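## Task

On the same kind of rack (three rows of four blanks on the front), press the blank in the bottom row that is third from the left (seen facing the rack) fully in until it stops and latches. Leave the other blanks untouched. The rack is not fixed: more than a slight tilt fails the task, and it must end in its original spot. The blank must remain latched without the robot pushing on it.

## Robot and tools

Robot: one six-joint arm with a two-finger gripper. Nothing may be knocked or placed off the table.

Scene frame: origin on the table surface straight below the arm base; +z up; looking along +x, +y is to the left. The base may sit slightly tilted relative to the table. Results report end_effector_position (metres) and end_effector_quat_wxyz in this frame, plus linear (m/s) and angular (rad/s) velocities. The printed hand position can be off from the real one, more so when the arm is stretched far out.

Gripper geometry: fingers point along the gripper's +z and close along its x axis. end_effector_position is the midpoint between the pads; fingertips extend 17.5 mm past it. A flat block about 9 cm long projects from the last joint's axis toward the gripper's -y and rotates with it, so watch its clearance. Spinning only the last joint moves the pad midpoint around a 25 mm radius circle.

Tool execute_actions. Argument actions is a list with zero or one entry. Empty list: returns the current state without commanding anything. An entry with rows (1 to 15 rows) and optional steps (1 to 15, default 15) runs a motion: each row is held for one control step of 1/30 s, and the final row repeats if steps exceeds the number of rows. An entry with only steps (up to 300) is a wait; it returns once that many steps have passed since the previous result, counting the time you spent writing. Optional pictures (true/false) controls whether camera images come back; by default they do. A refused call sends nothing.

Each row is 9 numbers, one list for the single arm, in this order: joint_1 waist, joint_2 shoulder, joint_3 elbow, joint_4 forearm roll, joint_5 wrist pitch, joint_6 wrist roll, then gripper position, gripper force_limit, gripper speed. The six joint values are absolute target angles in radians, in the same form as the Joint positions line. Stated ranges: waist -6.283 to 6.283, shoulder -6.283 to 6.283, elbow -2.792 to 2.792, forearm roll, wrist pitch and wrist roll each -6.283 to 6.283. A target more than 0.010 rad beyond a stated end, and farther out than the last reported angle, gets the call refused. True ends can differ from stated ones by up to 0.010 rad either way; a target past the true end is clipped there and the result may print "joint sent to its limit" (possibly referring to an earlier, still running action). Absence of that line does not prove more travel exists.

The last three row values are scaled to [-1, 1]. position: +1 fully open (50 mm gap), pads meet near -0.65, -1 means close until blocked. force_limit: per-pad force, about 20 N at -1, 102 N at 0, 185 N at +1 (actual may run ~17 % higher). speed: gap rate, 20 mm/s at -1, 85 at 0, 150 at +1. For this pushing job the fingers can simply stay closed or open; a closed fist or fingertips can act as the pusher.

Motion behaviour: joint target speeds are capped at 2.09 rad/s (waist, shoulder), 3.14 (elbow), 3.93 (the three wrist joints), with 0.3 s to accelerate, and all joints are slowed together so they arrive at once. Each step the sent target is kept within 0.456 rad (waist, shoulder), 0.683 (elbow), 0.854 (wrist joints) of the measured angle, and if targets would move the gripper more than 70 mm from where it is, all are scaled back. So big moves take several calls. Between calls the arm keeps heading for the last row sent until it has nearly stopped (a blocked or very slow move counts as stopped); after that, only a new action makes it go on or push harder.

Result lines: Joint positions and Joint velocities (rad, rad/s, column order); joint torques (offset, scaled and noisy; they change at rest only under contact or load); Flange force, the controller's estimate of external force on the gripper, noisy and worst right after sudden stops, or "no reading" near singular poses or at start; gripper object_status (0 moving, 1 blocked while opening, 2 blocked while closing, 3 reached target or pads met) and position_measured in counts (gap ≈ (250 - counts) × 0.202 mm); "joint command not followed" when the clearance check altered targets (mounting blocks and posts count as arm); HELD marks steps where your row was not sent; MOTOR HOT warnings.

Faults to avoid: contact torque reaching a load limit (waist 295, shoulder 295, elbow 139, the three wrist joints 39.1 N m) or any outside force of 144 N on the arm, tool or load stops the arm for 10 s, drops the rest of the call and lets it yield. Long holding under load heats motors; at the limit brakes engage (OVER-TEMPERATURE FAULT). Push the blank gently and in small steps straight into the rack, watch Flange force, and stop once it latches; shoving hard or off-axis can tilt or slide the unanchored rack. Back the gripper away afterwards so the blank is not held in by the robot.

Tool zoom_image: camera ("cam_high" or "cam_wrist", each 672x504) and region [x0, y0, x1, y1] in pixels from the top-left, at most 504 by 504; returns a sharper crop of that camera's latest image. Use it to count rows and columns and confirm latching.

Tool finished_scene: argument scene, the number of the scene being ended. Replying without any tool call ends everything.

Each tool is called as name([rows], argument=value, ...), one row to a line, values as JSON.

## Session

execute_actions(actions=[])

Scene clock: 0.00 s of 4500.00 s.
end_effector_position=(+0.3951, +0.2452, +0.1327) position_measured=3 object_status=3 end_effector_quat_wxyz=(+0.156, +0.448, +0.739, -0.478) end_effector_velocity=(+0.000, +0.001, +0.000) end_effector_angular_velocity=(+0.001, -0.002, +0.001)
Joint positions: [ 0.762  0.65   1.886 -0.492  1.58   0.546]
Joint velocities: [ 0.001 -0.    -0.001 -0.    -0.     0.   ]
Joint torques (N m, as the joint torque sensors report them, + toward a larger angle): no reading
Flange force (N, the push that the arm receives, along the gripper's own x y z axes): no reading

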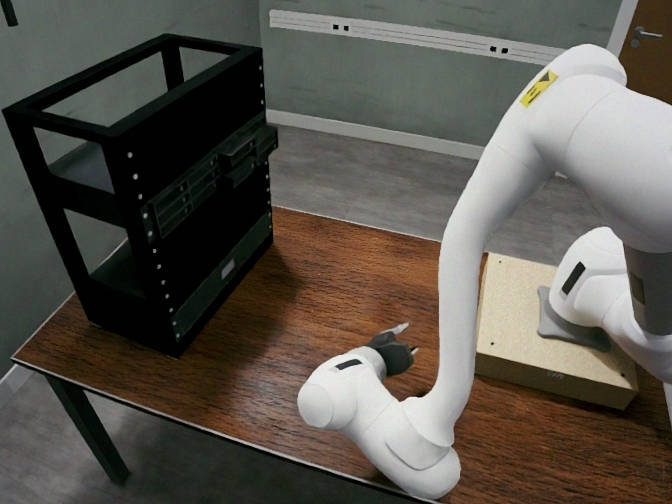

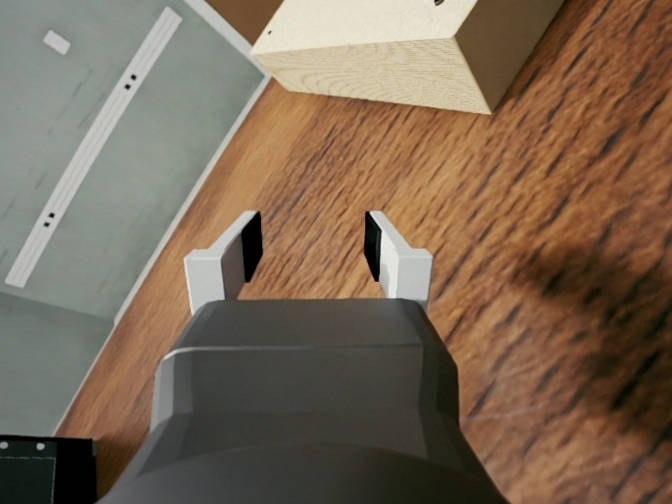

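zoom_image(camera="cam_high", region=[110, 30, 310, 370])

Region (110, 30, 310, 370) of cam_high's 672x504 image, scaled by 1.482, with more detail than that image has; it fills the left 296 columns of this view, and the rest is white.

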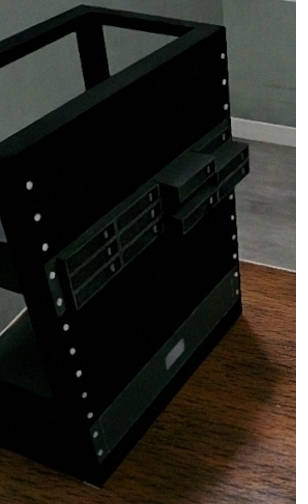

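execute_actions([
  {"rows": [[0.4, 0.1, 2.2, -0.2, 1.3, 1.4, 1, 0, 1]], "steps": 15},
], pictures=false)

execute_actions([
  {"rows": [[0.4, 0.1, 2.2, -0.2, 1.3, 1.4, 1, 0, 1],[0.4, 0.1, 2.2, -0.2, 1.3, 1.4, 1, 0, 1],[0.4, 0.1, 2.2, -0.2, 1.3, 1.4, 1, 0, 1],[0.4, 0.1, 2.2, -0.2, 1.3, 1.4, 1, 0, 1],[0.4, 0.1, 2.2, -0.2, 1.3, 1.4, 1, 0, 1],[0.1044, 0.1, 2.25, 0.1809, -1.0254, 3.047, 1, 0, 1]], "steps": 15},
], pictures=false)

execute_actions([
  {"rows": [[0.1044, 0.1, 2.25, 0.1809, -1.0254, 3.047, 1, 0, 1]], "steps": 15},
], pictures=false)

execute_actions([
  {"rows": [[0.1044, 0.1, 2.25, 0.1809, -1.0254, 3.047, 1, 0, 1],[0.1044, 0.1, 2.25, 0.1809, -1.0254, 3.047, 1, 0, 1],[0.1044, 0.1, 2.25, 0.1809, -1.0254, 3.047, 1, 0, 1],[0.1044, 0.1, 2.25, 0.1809, -1.0254, 3.047, 1, 0, 1],[0.1044, 0.1, 2.25, 0.1809, -1.0254, 3.047, 1, 0, 1],[0.1044, 0.2953, 2.2936, 0.1809, -1.0254, 3.047, 1, 0, 1]], "steps": 15},
], pictures=false)

execute_actions([
  {"steps": 30},
])

Scene clock: 56.63 s of 4500.00 s.
end_effector_position=(+0.3260, +0.1456, +0.2001) position_measured=3 object_status=3 end_effector_quat_wxyz=(+0.128, +0.866, +0.410, -0.257) end_effector_velocity=(-0.146, -0.134, +0.119) end_effector_angular_velocity=(+0.320, -1.300, -2.138)
Joint positions: [ 0.455  0.19   2.152 -0.245  1.343  1.269]
Joint velocities: [-0.631 -1.033  0.548  0.508 -0.486  1.482]
Joint torques (N m, as the joint torque sensors report them, + toward a larger angle): [ 14.12 -28.69 -26.33   2.55   1.4    0.02]
Flange force (N, the push that the arm receives, along the gripper's own x y z axes): [-0.5 14.4 4.5]
Steps of this call (steps 1 to 90: nothing new was sent; then 53.13 s passed at rest; steps 91 to 105: all 15 steps of this action). Readings (joint positions | what the end effector reports):
91: [0.762 0.650 1.886 -0.492 1.580 0.546] | position_measured=3 object_status=3
92: [0.759 0.647 1.888 -0.490 1.578 0.551] | position_measured=3 object_status=3
94: [0.737 0.620 1.907 -0.472 1.560 0.604] | position_measured=3 object_status=3
98: [0.636 0.483 1.995 -0.391 1.482 0.843] | position_measured=3 object_status=3
105: the state above

Scene clock: 57.13 s of 4500.00 s.
end_effector_position=(+0.4036, +0.1700, +0.1690) position_measured=3 object_status=3 end_effector_quat_wxyz=(+0.039, +0.994, +0.081, -0.059) end_effector_velocity=(+0.406, +0.095, -0.071) end_effector_angular_velocity=(+0.582, -1.231, -1.889)
Joint positions: [ 0.293  0.1    2.218 -0.062  0.955  1.745]
Joint velocities: [-0.332  0.001  0.056  0.428 -1.339  1.34 ]
Joint torques (N m, as the joint torque sensors report them, + toward a larger angle): [  6.63 -44.82 -30.35   2.71   0.83  -0.11]
Flange force (N, the push that the arm receives, along the gripper's own x y z axes): [6.5 10.0 2.4]
Steps of this call (steps 1 to 15: all 15 steps of this action). Readings (joint positions | what the end effector reports):
1: [0.436 0.158 2.169 -0.229 1.328 1.315] | position_measured=3 object_status=3
2: [0.421 0.133 2.182 -0.217 1.316 1.351] | position_measured=3 object_status=3
4: [0.403 0.105 2.197 -0.203 1.302 1.392] | position_measured=3 object_status=3
8: [0.392 0.100 2.201 -0.189 1.275 1.425] | position_measured=3 object_status=3
15: the state above

Scene clock: 57.63 s of 4500.00 s.
end_effector_position=(+0.6105, +0.1742, +0.2100) position_measured=3 object_status=3 end_effector_quat_wxyz=(-0.142, +0.906, -0.337, +0.213) end_effector_velocity=(+0.362, -0.060, +0.215) end_effector_angular_velocity=(+0.825, -1.122, -1.292)
Joint positions: [0.183 0.1   2.237 0.079 0.288 2.402]
Joint velocities: [-0.135  0.     0.022  0.174 -1.308  1.106]
Joint torques (N m, as the joint torque sensors report them, + toward a larger angle): [  5.39 -45.77 -32.32   3.37  -0.82   0.17]
Flange force (N, the push that the arm receives, along the gripper's own x y z axes): no reading
Steps of this call (steps 1 to 15: all 15 steps of this action). Readings (joint positions | what the end effector reports):
1: [0.282 0.100 2.220 -0.048 0.910 1.790] | position_measured=3 object_status=3
2: [0.272 0.100 2.222 -0.035 0.864 1.835] | position_measured=3 object_status=3
4: [0.253 0.100 2.225 -0.011 0.775 1.925] | position_measured=3 object_status=3
8: [0.222 0.100 2.230 0.029 0.597 2.103] | position_measured=3 object_status=3
15: the state above

Scene clock: 58.13 s of 4500.00 s.
end_effector_position=(+0.7605, +0.1108, +0.3308) position_measured=3 object_status=3 end_effector_quat_wxyz=(-0.390, +0.625, -0.511, +0.442) end_effector_velocity=(+0.159, -0.201, +0.243) end_effector_angular_velocity=(+0.899, -1.652, -0.719)
Joint positions: [ 0.125  0.21   2.271  0.155 -0.607  2.88 ]
Joint velocities: [-0.112  0.466  0.121  0.143 -2.289  0.914]
Joint torques (N m, as the joint torque sensors report them, + toward a larger angle): [ -0.73 -50.2  -29.49   2.65  -2.85   0.17]
Flange force (N, the push that the arm receives, along the gripper's own x y z axes): [-0.1 -1.6 -2.6]
Steps of this call (steps 1 to 15: all 15 steps of this action). Readings (joint positions | what the end effector reports):
1: [0.179 0.100 2.237 0.085 0.243 2.438] | position_measured=3 object_status=3
2: [0.175 0.100 2.238 0.091 0.199 2.473] | position_measured=3 object_status=3
4: [0.167 0.100 2.239 0.101 0.109 2.536] | position_measured=3 object_status=3
8: [0.152 0.104 2.243 0.120 -0.094 2.657] | position_measured=3 object_status=3
15: the state above

Scene clock: 59.13 s of 4500.00 s.
end_effector_position=(+0.7712, +0.0726, +0.3770) position_measured=3 object_status=3 end_effector_quat_wxyz=(+0.488, -0.489, +0.511, -0.511) end_effector_velocity=(-0.000, +0.000, +0.000) end_effector_angular_velocity=(-0.001, -0.000, +0.000)
Joint positions: [ 0.104  0.295  2.294  0.181 -1.025  3.047]
Joint velocities: [-0.    -0.001  0.    -0.001  0.    -0.001]
Joint torques (N m, as the joint torque sensors report them, + toward a larger angle): [  2.75 -57.3  -26.63   1.5   -3.3   -0.37]
Flange force (N, the push that the arm receives, along the gripper's own x y z axes): [5.1 -1.1 0.6]
Steps of this call (steps 1 to 30: the robot went on to your last target). Readings (joint positions | what the end effector reports):
1: [0.121 0.226 2.276 0.159 -0.685 2.911] | position_measured=3 object_status=3
2: [0.117 0.242 2.280 0.164 -0.762 2.942] | position_measured=3 object_status=3
4: [0.111 0.269 2.287 0.173 -0.895 2.995] | position_measured=3 object_status=3
8: [0.105 0.295 2.293 0.181 -1.021 3.045] | position_measured=3 object_status=3
30: the state above
The arm was judged still, so your last target was given up. Only a new action makes it travel on or press farther. Fingers that are still opening or closing keep moving.

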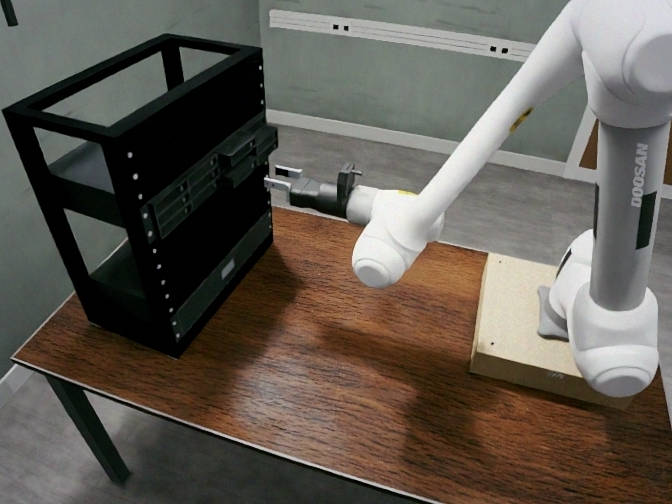

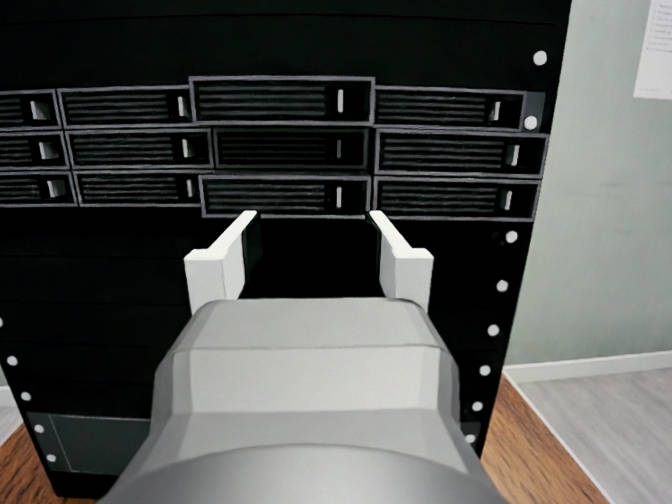

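zoom_image(camera="cam_wrist", region=[160, 60, 420, 260])

Region (160, 60, 420, 260) of cam_wrist's 672x504 image, scaled by 1.938, with more detail than that image has; it fills the top 388 rows of this view, and the rest is white.

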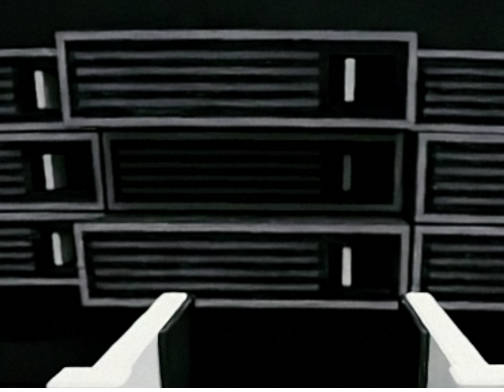

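execute_actions([
  {"rows": [[0.1486, 0.3367, 2.2142, 0.2731, -0.9974, 2.9908, -1, 0, 1]], "steps": 15},
])

zoom_image(camera="cam_wrist", region=[160, 60, 460, 300])

Scene clock: 93.70 s of 4500.00 s.
end_effector_position=(+0.8081, +0.0906, +0.3805) position_measured=253 object_status=0 end_effector_quat_wxyz=(+0.481, -0.481, +0.518, -0.518) end_effector_velocity=(-0.000, +0.000, +0.000) end_effector_angular_velocity=(-0.001, -0.000, +0.000)
Joint positions: [ 0.149  0.337  2.214  0.273 -0.997  2.991]
Joint velocities: [ 0.    -0.     0.     0.    -0.    -0.001]
Joint torques (N m, as the joint torque sensors report them, + toward a larger angle): [  2.11 -64.56 -26.7    1.85  -3.37  -0.01]
Flange force (N, the push that the arm receives, along the gripper's own x y z axes): [2.6 0.6 4.9]
Steps of this call (steps 1 to 90: nothing new was sent; then 31.07 s passed at rest; steps 91 to 105: all 15 steps of this action). Readings (joint positions | what the end effector reports):
91: [0.104 0.295 2.294 0.181 -1.025 3.047] | position_measured=11 object_status=0
92: [0.107 0.298 2.290 0.186 -1.025 3.045] | position_measured=35 object_status=0
94: [0.128 0.317 2.251 0.230 -1.011 3.017] | position_measured=85 object_status=0
98: [0.148 0.336 2.215 0.272 -0.998 2.992] | position_measured=183 object_status=0
105: the state above

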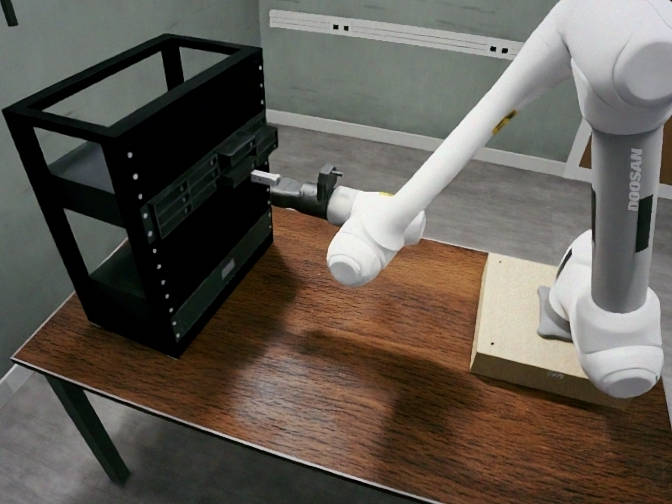

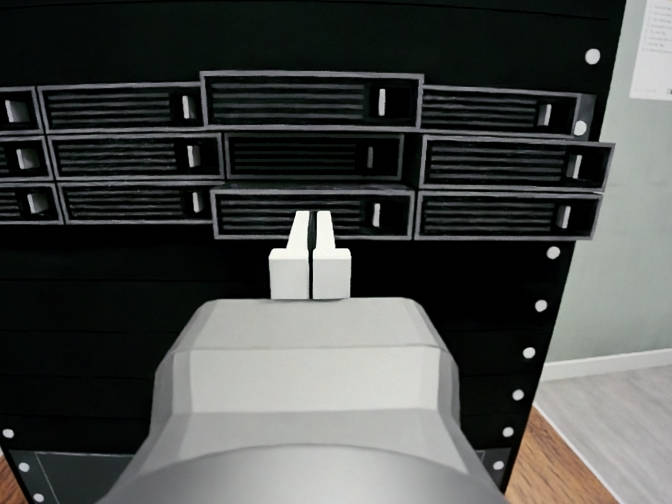

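Region (160, 60, 460, 300) of cam_wrist's 672x504 image, scaled by 1.680, with more detail than that image has; it fills the top 403 rows of this view, and the rest is white.

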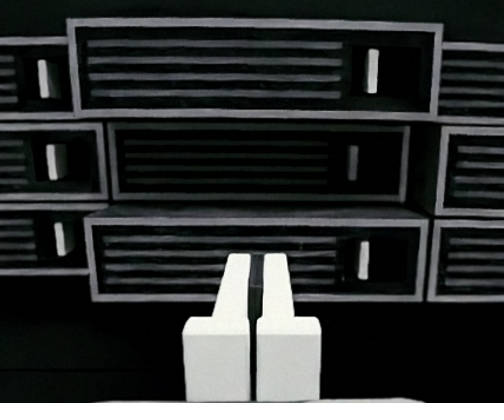

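execute_actions([
  {"rows": [[0.1478,0.3356,2.2097,0.2724,-0.9916,2.991,-1,0,1],[0.1470,0.3377,2.2060,0.2717,-0.9901,2.991,-1,0,1],[0.1462,0.3399,2.2024,0.2711,-0.9885,2.991,-1,0,1],[0.1454,0.3420,2.1987,0.2704,-0.9870,2.991,-1,0,1],[0.1447,0.3442,2.1951,0.2697,-0.9854,2.991,-1,0,1],[0.1439,0.3463,2.1914,0.2690,-0.9838,2.991,-1,0,1],[0.1435,0.3474,2.1896,0.2687,-0.9830,2.991,-1,0,1],[0.1431,0.3485,2.1878,0.2683,-0.9823,2.991,-1,0,1],[0.1427,0.3495,2.1860,0.2680,-0.9815,2.991,-1,0,1],[0.1423,0.3506,2.1841,0.2676,-0.9807,2.991,-1,0,1],[0.1419,0.3517,2.1823,0.2673,-0.9799,2.991,-1,0,1],[0.1415,0.3528,2.1805,0.2670,-0.9791,2.991,-1,0,1],[0.1411,0.3538,2.1787,0.2666,-0.9784,2.991,-1,0,1],[0.1407,0.3549,2.1768,0.2663,-0.9776,2.991,-1,0,1],[0.1403,0.3560,2.1750,0.2659,-0.9768,2.991,-1,0,1]], "steps": 15},
], pictures=false)

execute_actions([
  {"rows": [[0.1399,0.3571,2.1732,0.2656,-0.9760,2.9915,-1,0,1],[0.1395,0.3581,2.1714,0.2653,-0.9752,2.9915,-1,0,1],[0.1391,0.3592,2.1695,0.2649,-0.9745,2.9915,-1,0,1],[0.1387,0.3603,2.1677,0.2646,-0.9737,2.9915,-1,0,1],[0.1383,0.3614,2.1659,0.2642,-0.9729,2.9915,-1,0,1],[0.1379,0.3624,2.1641,0.2639,-0.9721,2.9915,-1,0,1],[0.1375,0.3635,2.1623,0.2636,-0.9713,2.9915,-1,0,1],[0.1371,0.3646,2.1604,0.2632,-0.9706,2.9915,-1,0,1],[0.1368,0.3657,2.1586,0.2629,-0.9698,2.9915,-1,0,1],[0.1364,0.3667,2.1568,0.2625,-0.9690,2.9915,-1,0,1],[0.1360,0.3678,2.1550,0.2622,-0.9682,2.9915,-1,0,1],[0.1356,0.3689,2.1531,0.2618,-0.9674,2.9915,-1,0,1],[0.1352,0.3700,2.1513,0.2615,-0.9666,2.9915,-1,0,1],[0.1348,0.3710,2.1495,0.2612,-0.9659,2.9915,-1,0,1],[0.1344,0.3721,2.1477,0.2608,-0.9651,2.9915,-1,0,1]], "steps": 15},
], pictures=false)

execute_actions([
  {"rows": [[0.1340,0.3732,2.1458,0.2605,-0.9643,2.992,-1,0,1],[0.1336,0.3743,2.1440,0.2601,-0.9635,2.992,-1,0,1],[0.1332,0.3753,2.1422,0.2598,-0.9627,2.992,-1,0,1],[0.1328,0.3764,2.1404,0.2595,-0.9620,2.992,-1,0,1],[0.1324,0.3775,2.1386,0.2591,-0.9612,2.992,-1,0,1]], "steps": 11},
])

zoom_image(camera="cam_wrist", region=[140, 145, 280, 270])

Scene clock: 146.97 s of 4500.00 s.
end_effector_position=(+0.8268, +0.0897, +0.3827) position_measured=253 object_status=3 end_effector_quat_wxyz=(+0.481, -0.481, +0.518, -0.518) end_effector_velocity=(+0.029, -0.001, -0.000) end_effector_angular_velocity=(-0.001, -0.000, +0.000)
Joint positions: [ 0.141  0.353  2.179  0.267 -0.979  2.991]
Joint velocities: [-0.011  0.032 -0.053 -0.01   0.021 -0.   ]
Joint torques (N m, as the joint torque sensors report them, + toward a larger angle): [  4.3  -69.27 -29.26   1.21  -2.83   0.01]
Flange force (N, the push that the arm receives, along the gripper's own x y z axes): [4.9 6.3 4.0]
Steps of this call (steps 1 to 15: the robot went on to your last target; steps 16 to 90: nothing new was sent; then 49.77 s passed at rest; steps 91 to 105: all 15 steps of this action). Readings (joint positions | what the end effector reports):
91: [0.149 0.337 2.214 0.273 -0.997 2.991] | position_measured=253 object_status=3
92: [0.149 0.337 2.213 0.273 -0.995 2.991] | position_measured=253 object_status=3
94: [0.148 0.338 2.207 0.272 -0.991 2.991] | position_measured=253 object_status=3
98: [0.144 0.345 2.194 0.270 -0.985 2.991] | position_measured=253 object_status=3
105: the state above

Scene clock: 147.47 s of 4500.00 s.
end_effector_position=(+0.8419, +0.0887, +0.3828) position_measured=253 object_status=3 end_effector_quat_wxyz=(+0.481, -0.481, +0.518, -0.518) end_effector_velocity=(+0.029, -0.002, -0.001) end_effector_angular_velocity=(-0.000, +0.001, -0.001)
Joint positions: [ 0.135  0.37   2.152  0.262 -0.967  2.991]
Joint velocities: [-0.012  0.032 -0.054 -0.009  0.024  0.   ]
Joint torques (N m, as the joint torque sensors report them, + toward a larger angle): [  5.52 -71.96 -30.44   1.49  -3.16  -0.33]
Flange force (N, the push that the arm receives, along the gripper's own x y z axes): [8.3 7.2 4.6]
Steps of this call (steps 1 to 15: all 15 steps of this action). Readings (joint positions | what the end effector reports):
1: [0.141 0.354 2.178 0.266 -0.978 2.991] | position_measured=253 object_status=3
2: [0.140 0.356 2.176 0.266 -0.977 2.991] | position_measured=253 object_status=3
4: [0.140 0.358 2.172 0.265 -0.976 2.991] | position_measured=253 object_status=3
8: [0.138 0.362 2.165 0.264 -0.972 2.991] | position_measured=253 object_status=3
15: the state above

Scene clock: 147.83 s of 4500.00 s.
end_effector_position=(+0.8492, +0.0880, +0.3827) position_measured=253 object_status=3 end_effector_quat_wxyz=(+0.481, -0.481, +0.519, -0.518) end_effector_velocity=(+0.001, -0.000, -0.000) end_effector_angular_velocity=(+0.000, -0.000, -0.001)
Joint positions: [ 0.132  0.377  2.139  0.259 -0.961  2.992]
Joint velocities: [-0.001  0.002 -0.002 -0.     0.     0.   ]
Joint torques (N m, as the joint torque sensors report them, + toward a larger angle): [  5.1  -66.97 -30.45   1.54  -2.58  -0.12]
Flange force (N, the push that the arm receives, along the gripper's own x y z axes): [8.7 -1.2 -2.2]
Steps of this call (steps 1 to 11: all 11 steps of this action). Readings (joint positions | what the end effector reports):
1: [0.135 0.371 2.150 0.261 -0.966 2.992] | position_measured=253 object_status=3
2: [0.135 0.372 2.148 0.261 -0.965 2.992] | position_measured=253 object_status=3
4: [0.134 0.374 2.145 0.260 -0.964 2.992] | position_measured=253 object_status=3
8: [0.133 0.377 2.139 0.259 -0.962 2.992] | position_measured=253 object_status=3
11: the state above

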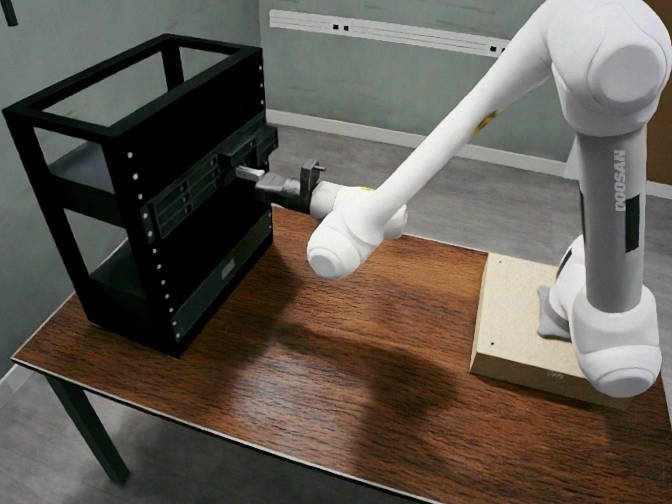

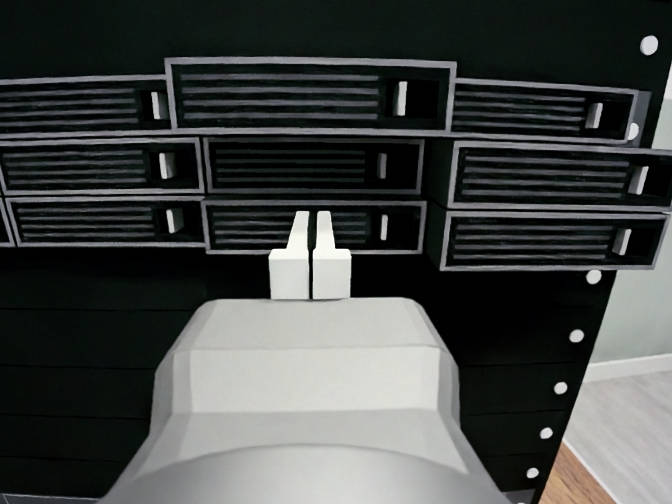

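Region (140, 145, 280, 270) of cam_wrist's 672x504 image, scaled by 3.600, with more detail than that image has; it fills the top 450 rows of this view, and the rest is white.

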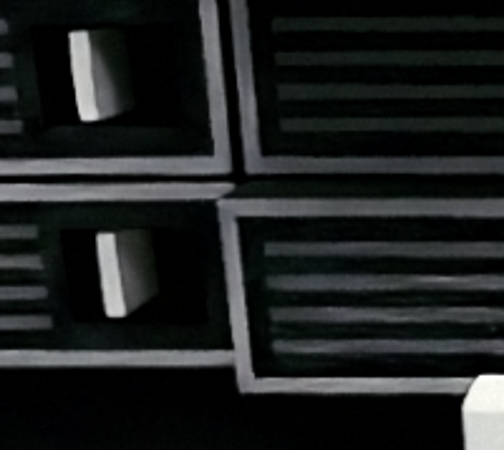

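execute_actions([
  {"rows": [[0.1322,0.3780,2.1376,0.2589,-0.9608,2.992,-1,0,1],[0.1318,0.3791,2.1358,0.2586,-0.9600,2.992,-1,0,1],[0.1314,0.3802,2.1340,0.2583,-0.9592,2.992,-1,0,1],[0.1310,0.3812,2.1322,0.2579,-0.9584,2.992,-1,0,1],[0.1306,0.3823,2.1304,0.2576,-0.9577,2.992,-1,0,1],[0.1302,0.3834,2.1285,0.2572,-0.9569,2.992,-1,0,1],[0.1298,0.3845,2.1267,0.2569,-0.9561,2.992,-1,0,1],[0.1294,0.3855,2.1249,0.2566,-0.9553,2.992,-1,0,1],[0.1292,0.3861,2.1240,0.2564,-0.9549,2.992,-1,0,1],[0.1290,0.3866,2.1231,0.2562,-0.9545,2.992,-1,0,1],[0.1289,0.3872,2.1222,0.2561,-0.9542,2.992,-1,0,1],[0.1287,0.3877,2.1212,0.2559,-0.9538,2.992,-1,0,1],[0.1285,0.3882,2.1203,0.2557,-0.9534,2.992,-1,0,1],[0.1283,0.3888,2.1194,0.2555,-0.9530,2.992,-1,0,1]], "steps": 15},
], pictures=false)

execute_actions([
  {"steps": 6},
])

zoom_image(camera="cam_wrist", region=[140, 145, 280, 270])

Scene clock: 164.43 s of 4500.00 s.
end_effector_position=(+0.8589, +0.0872, +0.3827) position_measured=253 object_status=3 end_effector_quat_wxyz=(+0.481, -0.481, +0.518, -0.518) end_effector_velocity=(+0.013, -0.002, -0.001) end_effector_angular_velocity=(-0.001, -0.001, -0.001)
Joint positions: [ 0.129  0.388  2.121  0.256 -0.954  2.992]
Joint velocities: [-0.006  0.016 -0.024 -0.005  0.008  0.   ]
Joint torques (N m, as the joint torque sensors report them, + toward a larger angle): [  7.3  -68.11 -31.11   1.58  -2.82  -0.34]
Flange force (N, the push that the arm receives, along the gripper's own x y z axes): [13.3 -0.8 -1.9]
Steps of this call (steps 1 to 15: the robot went on to your last target; steps 16 to 90: nothing new was sent; then 13.10 s passed at rest; steps 91 to 105: all 15 steps of this action). Readings (joint positions | what the end effector reports):
91: [0.132 0.378 2.139 0.259 -0.961 2.992] | position_measured=253 object_status=3
92: [0.132 0.378 2.138 0.259 -0.961 2.992] | position_measured=253 object_status=3
94: [0.132 0.379 2.136 0.259 -0.960 2.992] | position_measured=253 object_status=3
98: [0.130 0.383 2.129 0.257 -0.957 2.992] | position_measured=253 object_status=3
105: the state above

Scene clock: 164.63 s of 4500.00 s.
end_effector_position=(+0.8596, +0.0872, +0.3827) position_measured=253 object_status=3 end_effector_quat_wxyz=(+0.481, -0.481, +0.518, -0.518) end_effector_velocity=(+0.001, +0.000, +0.000) end_effector_angular_velocity=(+0.000, -0.001, +0.000)
Joint positions: [ 0.128  0.389  2.119  0.256 -0.953  2.992]
Joint velocities: [ 0.     0.001 -0.001 -0.    -0.001  0.   ]
Joint torques (N m, as the joint torque sensors report them, + toward a larger angle): [  4.19 -69.68 -32.12   1.45  -2.96  -0.34]
Flange force (N, the push that the arm receives, along the gripper's own x y z axes): [7.4 0.6 -3.7]
Steps of this call (steps 1 to 6: the robot went on to your last target). Readings (joint positions | what the end effector reports):
1: [0.128 0.388 2.120 0.256 -0.953 2.992] | position_measured=253 object_status=3
2: [0.128 0.389 2.120 0.256 -0.953 2.992] | position_measured=253 object_status=3
4: [0.128 0.389 2.120 0.256 -0.953 2.992] | position_measured=253 object_status=3
6: the state above

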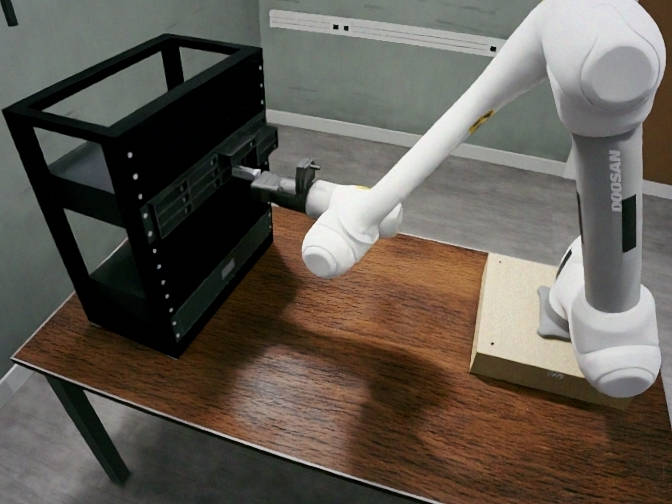

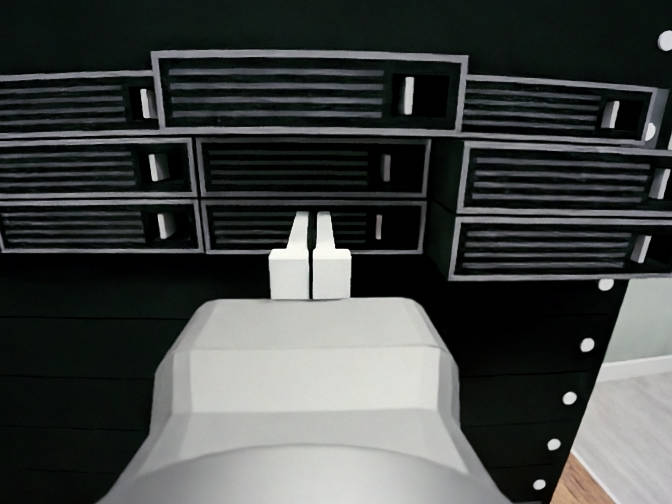

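Region (140, 145, 280, 270) of cam_wrist's 672x504 image, scaled by 3.600, with more detail than that image has; it fills the top 450 rows of this view, and the rest is white.

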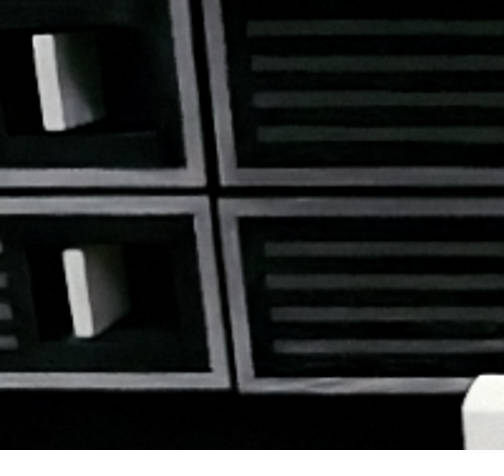

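execute_actions([
  {"rows": [[0.1282,0.3890,2.1191,0.2555,-0.9528,2.992,-1,0,1],[0.1281,0.3892,2.1187,0.2554,-0.9527,2.992,-1,0,1],[0.1280,0.3894,2.1183,0.2553,-0.9525,2.992,-1,0,1],[0.1279,0.3896,2.1180,0.2553,-0.9524,2.992,-1,0,1],[0.1279,0.3898,2.1176,0.2552,-0.9522,2.992,-1,0,1],[0.1278,0.3901,2.1172,0.2551,-0.9520,2.992,-1,0,1],[0.1277,0.3903,2.1169,0.2551,-0.9519,2.992,-1,0,1],[0.1276,0.3905,2.1165,0.2550,-0.9517,2.992,-1,0,1],[0.1275,0.3907,2.1161,0.2549,-0.9516,2.992,-1,0,1]], "steps": 15},
])

Scene clock: 170.90 s of 4500.00 s.
end_effector_position=(+0.8614, +0.0869, +0.3827) position_measured=253 object_status=3 end_effector_quat_wxyz=(+0.481, -0.481, +0.518, -0.518) end_effector_velocity=(+0.001, -0.001, +0.001) end_effector_angular_velocity=(-0.001, -0.002, -0.001)
Joint positions: [ 0.128  0.391  2.116  0.255 -0.952  2.992]
Joint velocities: [-0.001 -0.    -0.002  0.    -0.001 -0.001]
Joint torques (N m, as the joint torque sensors report them, + toward a larger angle): [  4.31 -70.41 -31.22   2.14  -2.9    0.08]
Flange force (N, the push that the arm receives, along the gripper's own x y z axes): [8.1 1.2 -0.8]
Steps of this call (steps 1 to 15: the robot went on to your last target; steps 16 to 90: nothing new was sent; then 2.77 s passed at rest; steps 91 to 105: all 15 steps of this action). Readings (joint positions | what the end effector reports):
91: [0.128 0.389 2.119 0.255 -0.953 2.992] | position_measured=253 object_status=3
92: [0.128 0.389 2.119 0.255 -0.953 2.992] | position_measured=253 object_status=3
94: [0.128 0.389 2.119 0.255 -0.953 2.992] | position_measured=253 object_status=3
98: [0.128 0.390 2.117 0.255 -0.952 2.992] | position_measured=253 object_status=3
105: the state above

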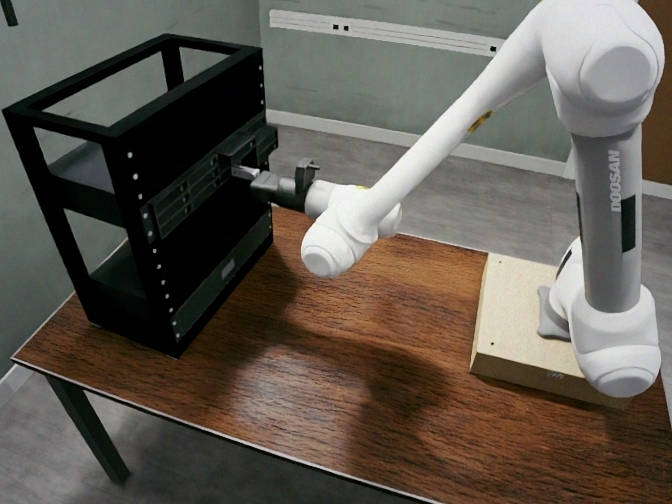

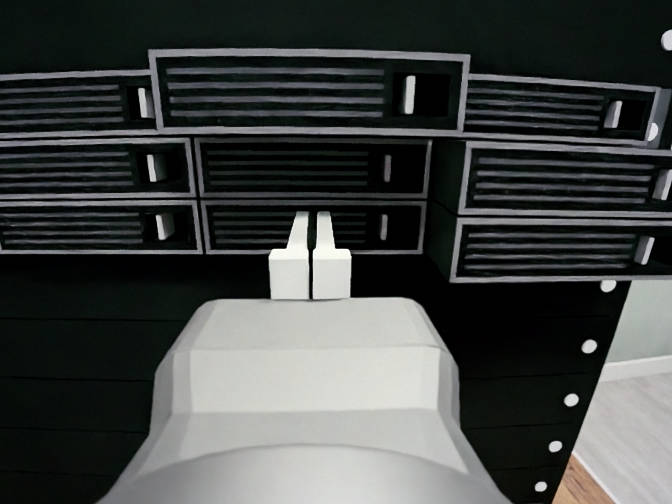

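The latch has snapped back. I'll add 0.4 mm to seat it against the stop, then retract.

execute_actions([
  {"rows": [[0.1275,0.3909,2.1158,0.2549,-0.9514,2.992,-1,0,1],[0.1274,0.3911,2.1154,0.2548,-0.9513,2.992,-1,0,1]], "steps": 9},
], pictures=false)

execute_actions([
  {"rows": [[0.1486, 0.3367, 2.2142, 0.2731, -0.9974, 2.9908, -1, 0, 1]], "steps": 15},
])

Scene clock: 176.47 s of 4500.00 s.
end_effector_position=(+0.8618, +0.0869, +0.3828) position_measured=253 object_status=3 end_effector_quat_wxyz=(+0.481, -0.481, +0.518, -0.518) end_effector_velocity=(+0.001, +0.001, -0.001) end_effector_angular_velocity=(-0.002, +0.001, +0.002)
Joint positions: [ 0.127  0.391  2.115  0.255 -0.951  2.992]
Joint velocities: [ 0.     0.001 -0.001 -0.001  0.001 -0.001]
Joint torques (N m, as the joint torque sensors report them, + toward a larger angle): [ -2.01 -65.71 -38.33   2.35  -1.78  -0.22]
Flange force (N, the push that the arm receives, along the gripper's own x y z axes): [2.7 -0.4 -22.2]
Steps of this call (steps 1 to 15: the robot went on to your last target; steps 16 to 90: nothing new was sent; then 2.27 s passed at rest; steps 91 to 99: all 9 steps of this action). Readings (joint positions | what the end effector reports):
91: [0.127 0.391 2.116 0.255 -0.952 2.992] | position_measured=253 object_status=3
92: [0.127 0.391 2.116 0.255 -0.952 2.992] | position_measured=253 object_status=3
94: [0.127 0.391 2.116 0.255 -0.951 2.992] | position_measured=253 object_status=3
98: [0.127 0.391 2.115 0.255 -0.951 2.992] | position_measured=253 object_status=3
99: the state above

Scene clock: 176.97 s of 4500.00 s.
end_effector_position=(+0.8082, +0.0906, +0.3804) position_measured=253 object_status=3 end_effector_quat_wxyz=(+0.481, -0.481, +0.518, -0.518) end_effector_velocity=(-0.001, -0.000, +0.000) end_effector_angular_velocity=(-0.001, +0.000, +0.000)
Joint positions: [ 0.149  0.337  2.214  0.273 -0.997  2.991]
Joint velocities: [ 0.    -0.001  0.002 -0.     0.    -0.001]
Joint torques (N m, as the joint torque sensors report them, + toward a larger angle): [  3.75 -66.13 -27.78   1.32  -2.97  -0.18]
Flange force (N, the push that the arm receives, along the gripper's own x y z axes): [4.7 4.5 5.3]
Steps of this call (steps 1 to 15: all 15 steps of this action). Readings (joint positions | what the end effector reports):
1: [0.127 0.391 2.115 0.255 -0.951 2.992] | position_measured=253 object_status=3
2: [0.128 0.389 2.119 0.256 -0.953 2.992] | position_measured=253 object_status=3
4: [0.136 0.367 2.160 0.263 -0.972 2.992] | position_measured=253 object_status=3
8: [0.148 0.337 2.213 0.273 -0.997 2.991] | position_measured=253 object_status=3
15: the state above

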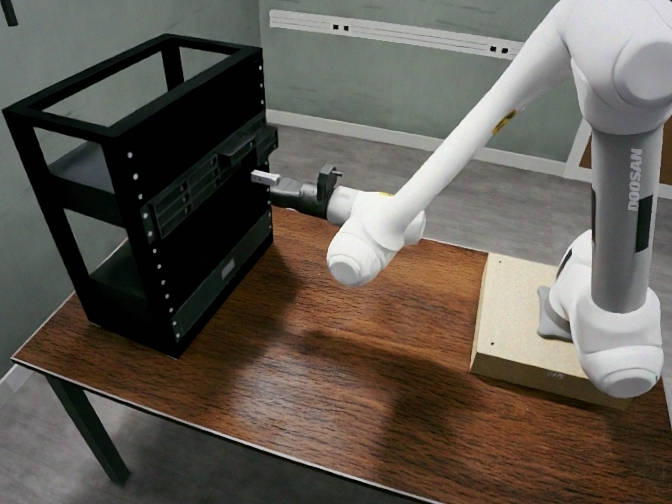

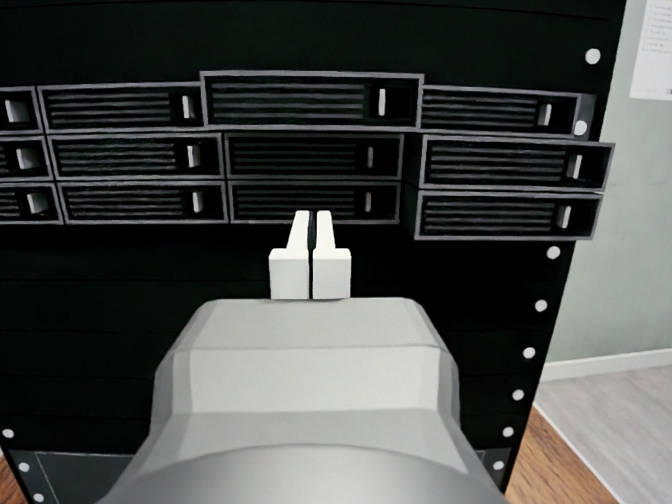

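finished_scene(scene=2)

The scene is finished: the task was done.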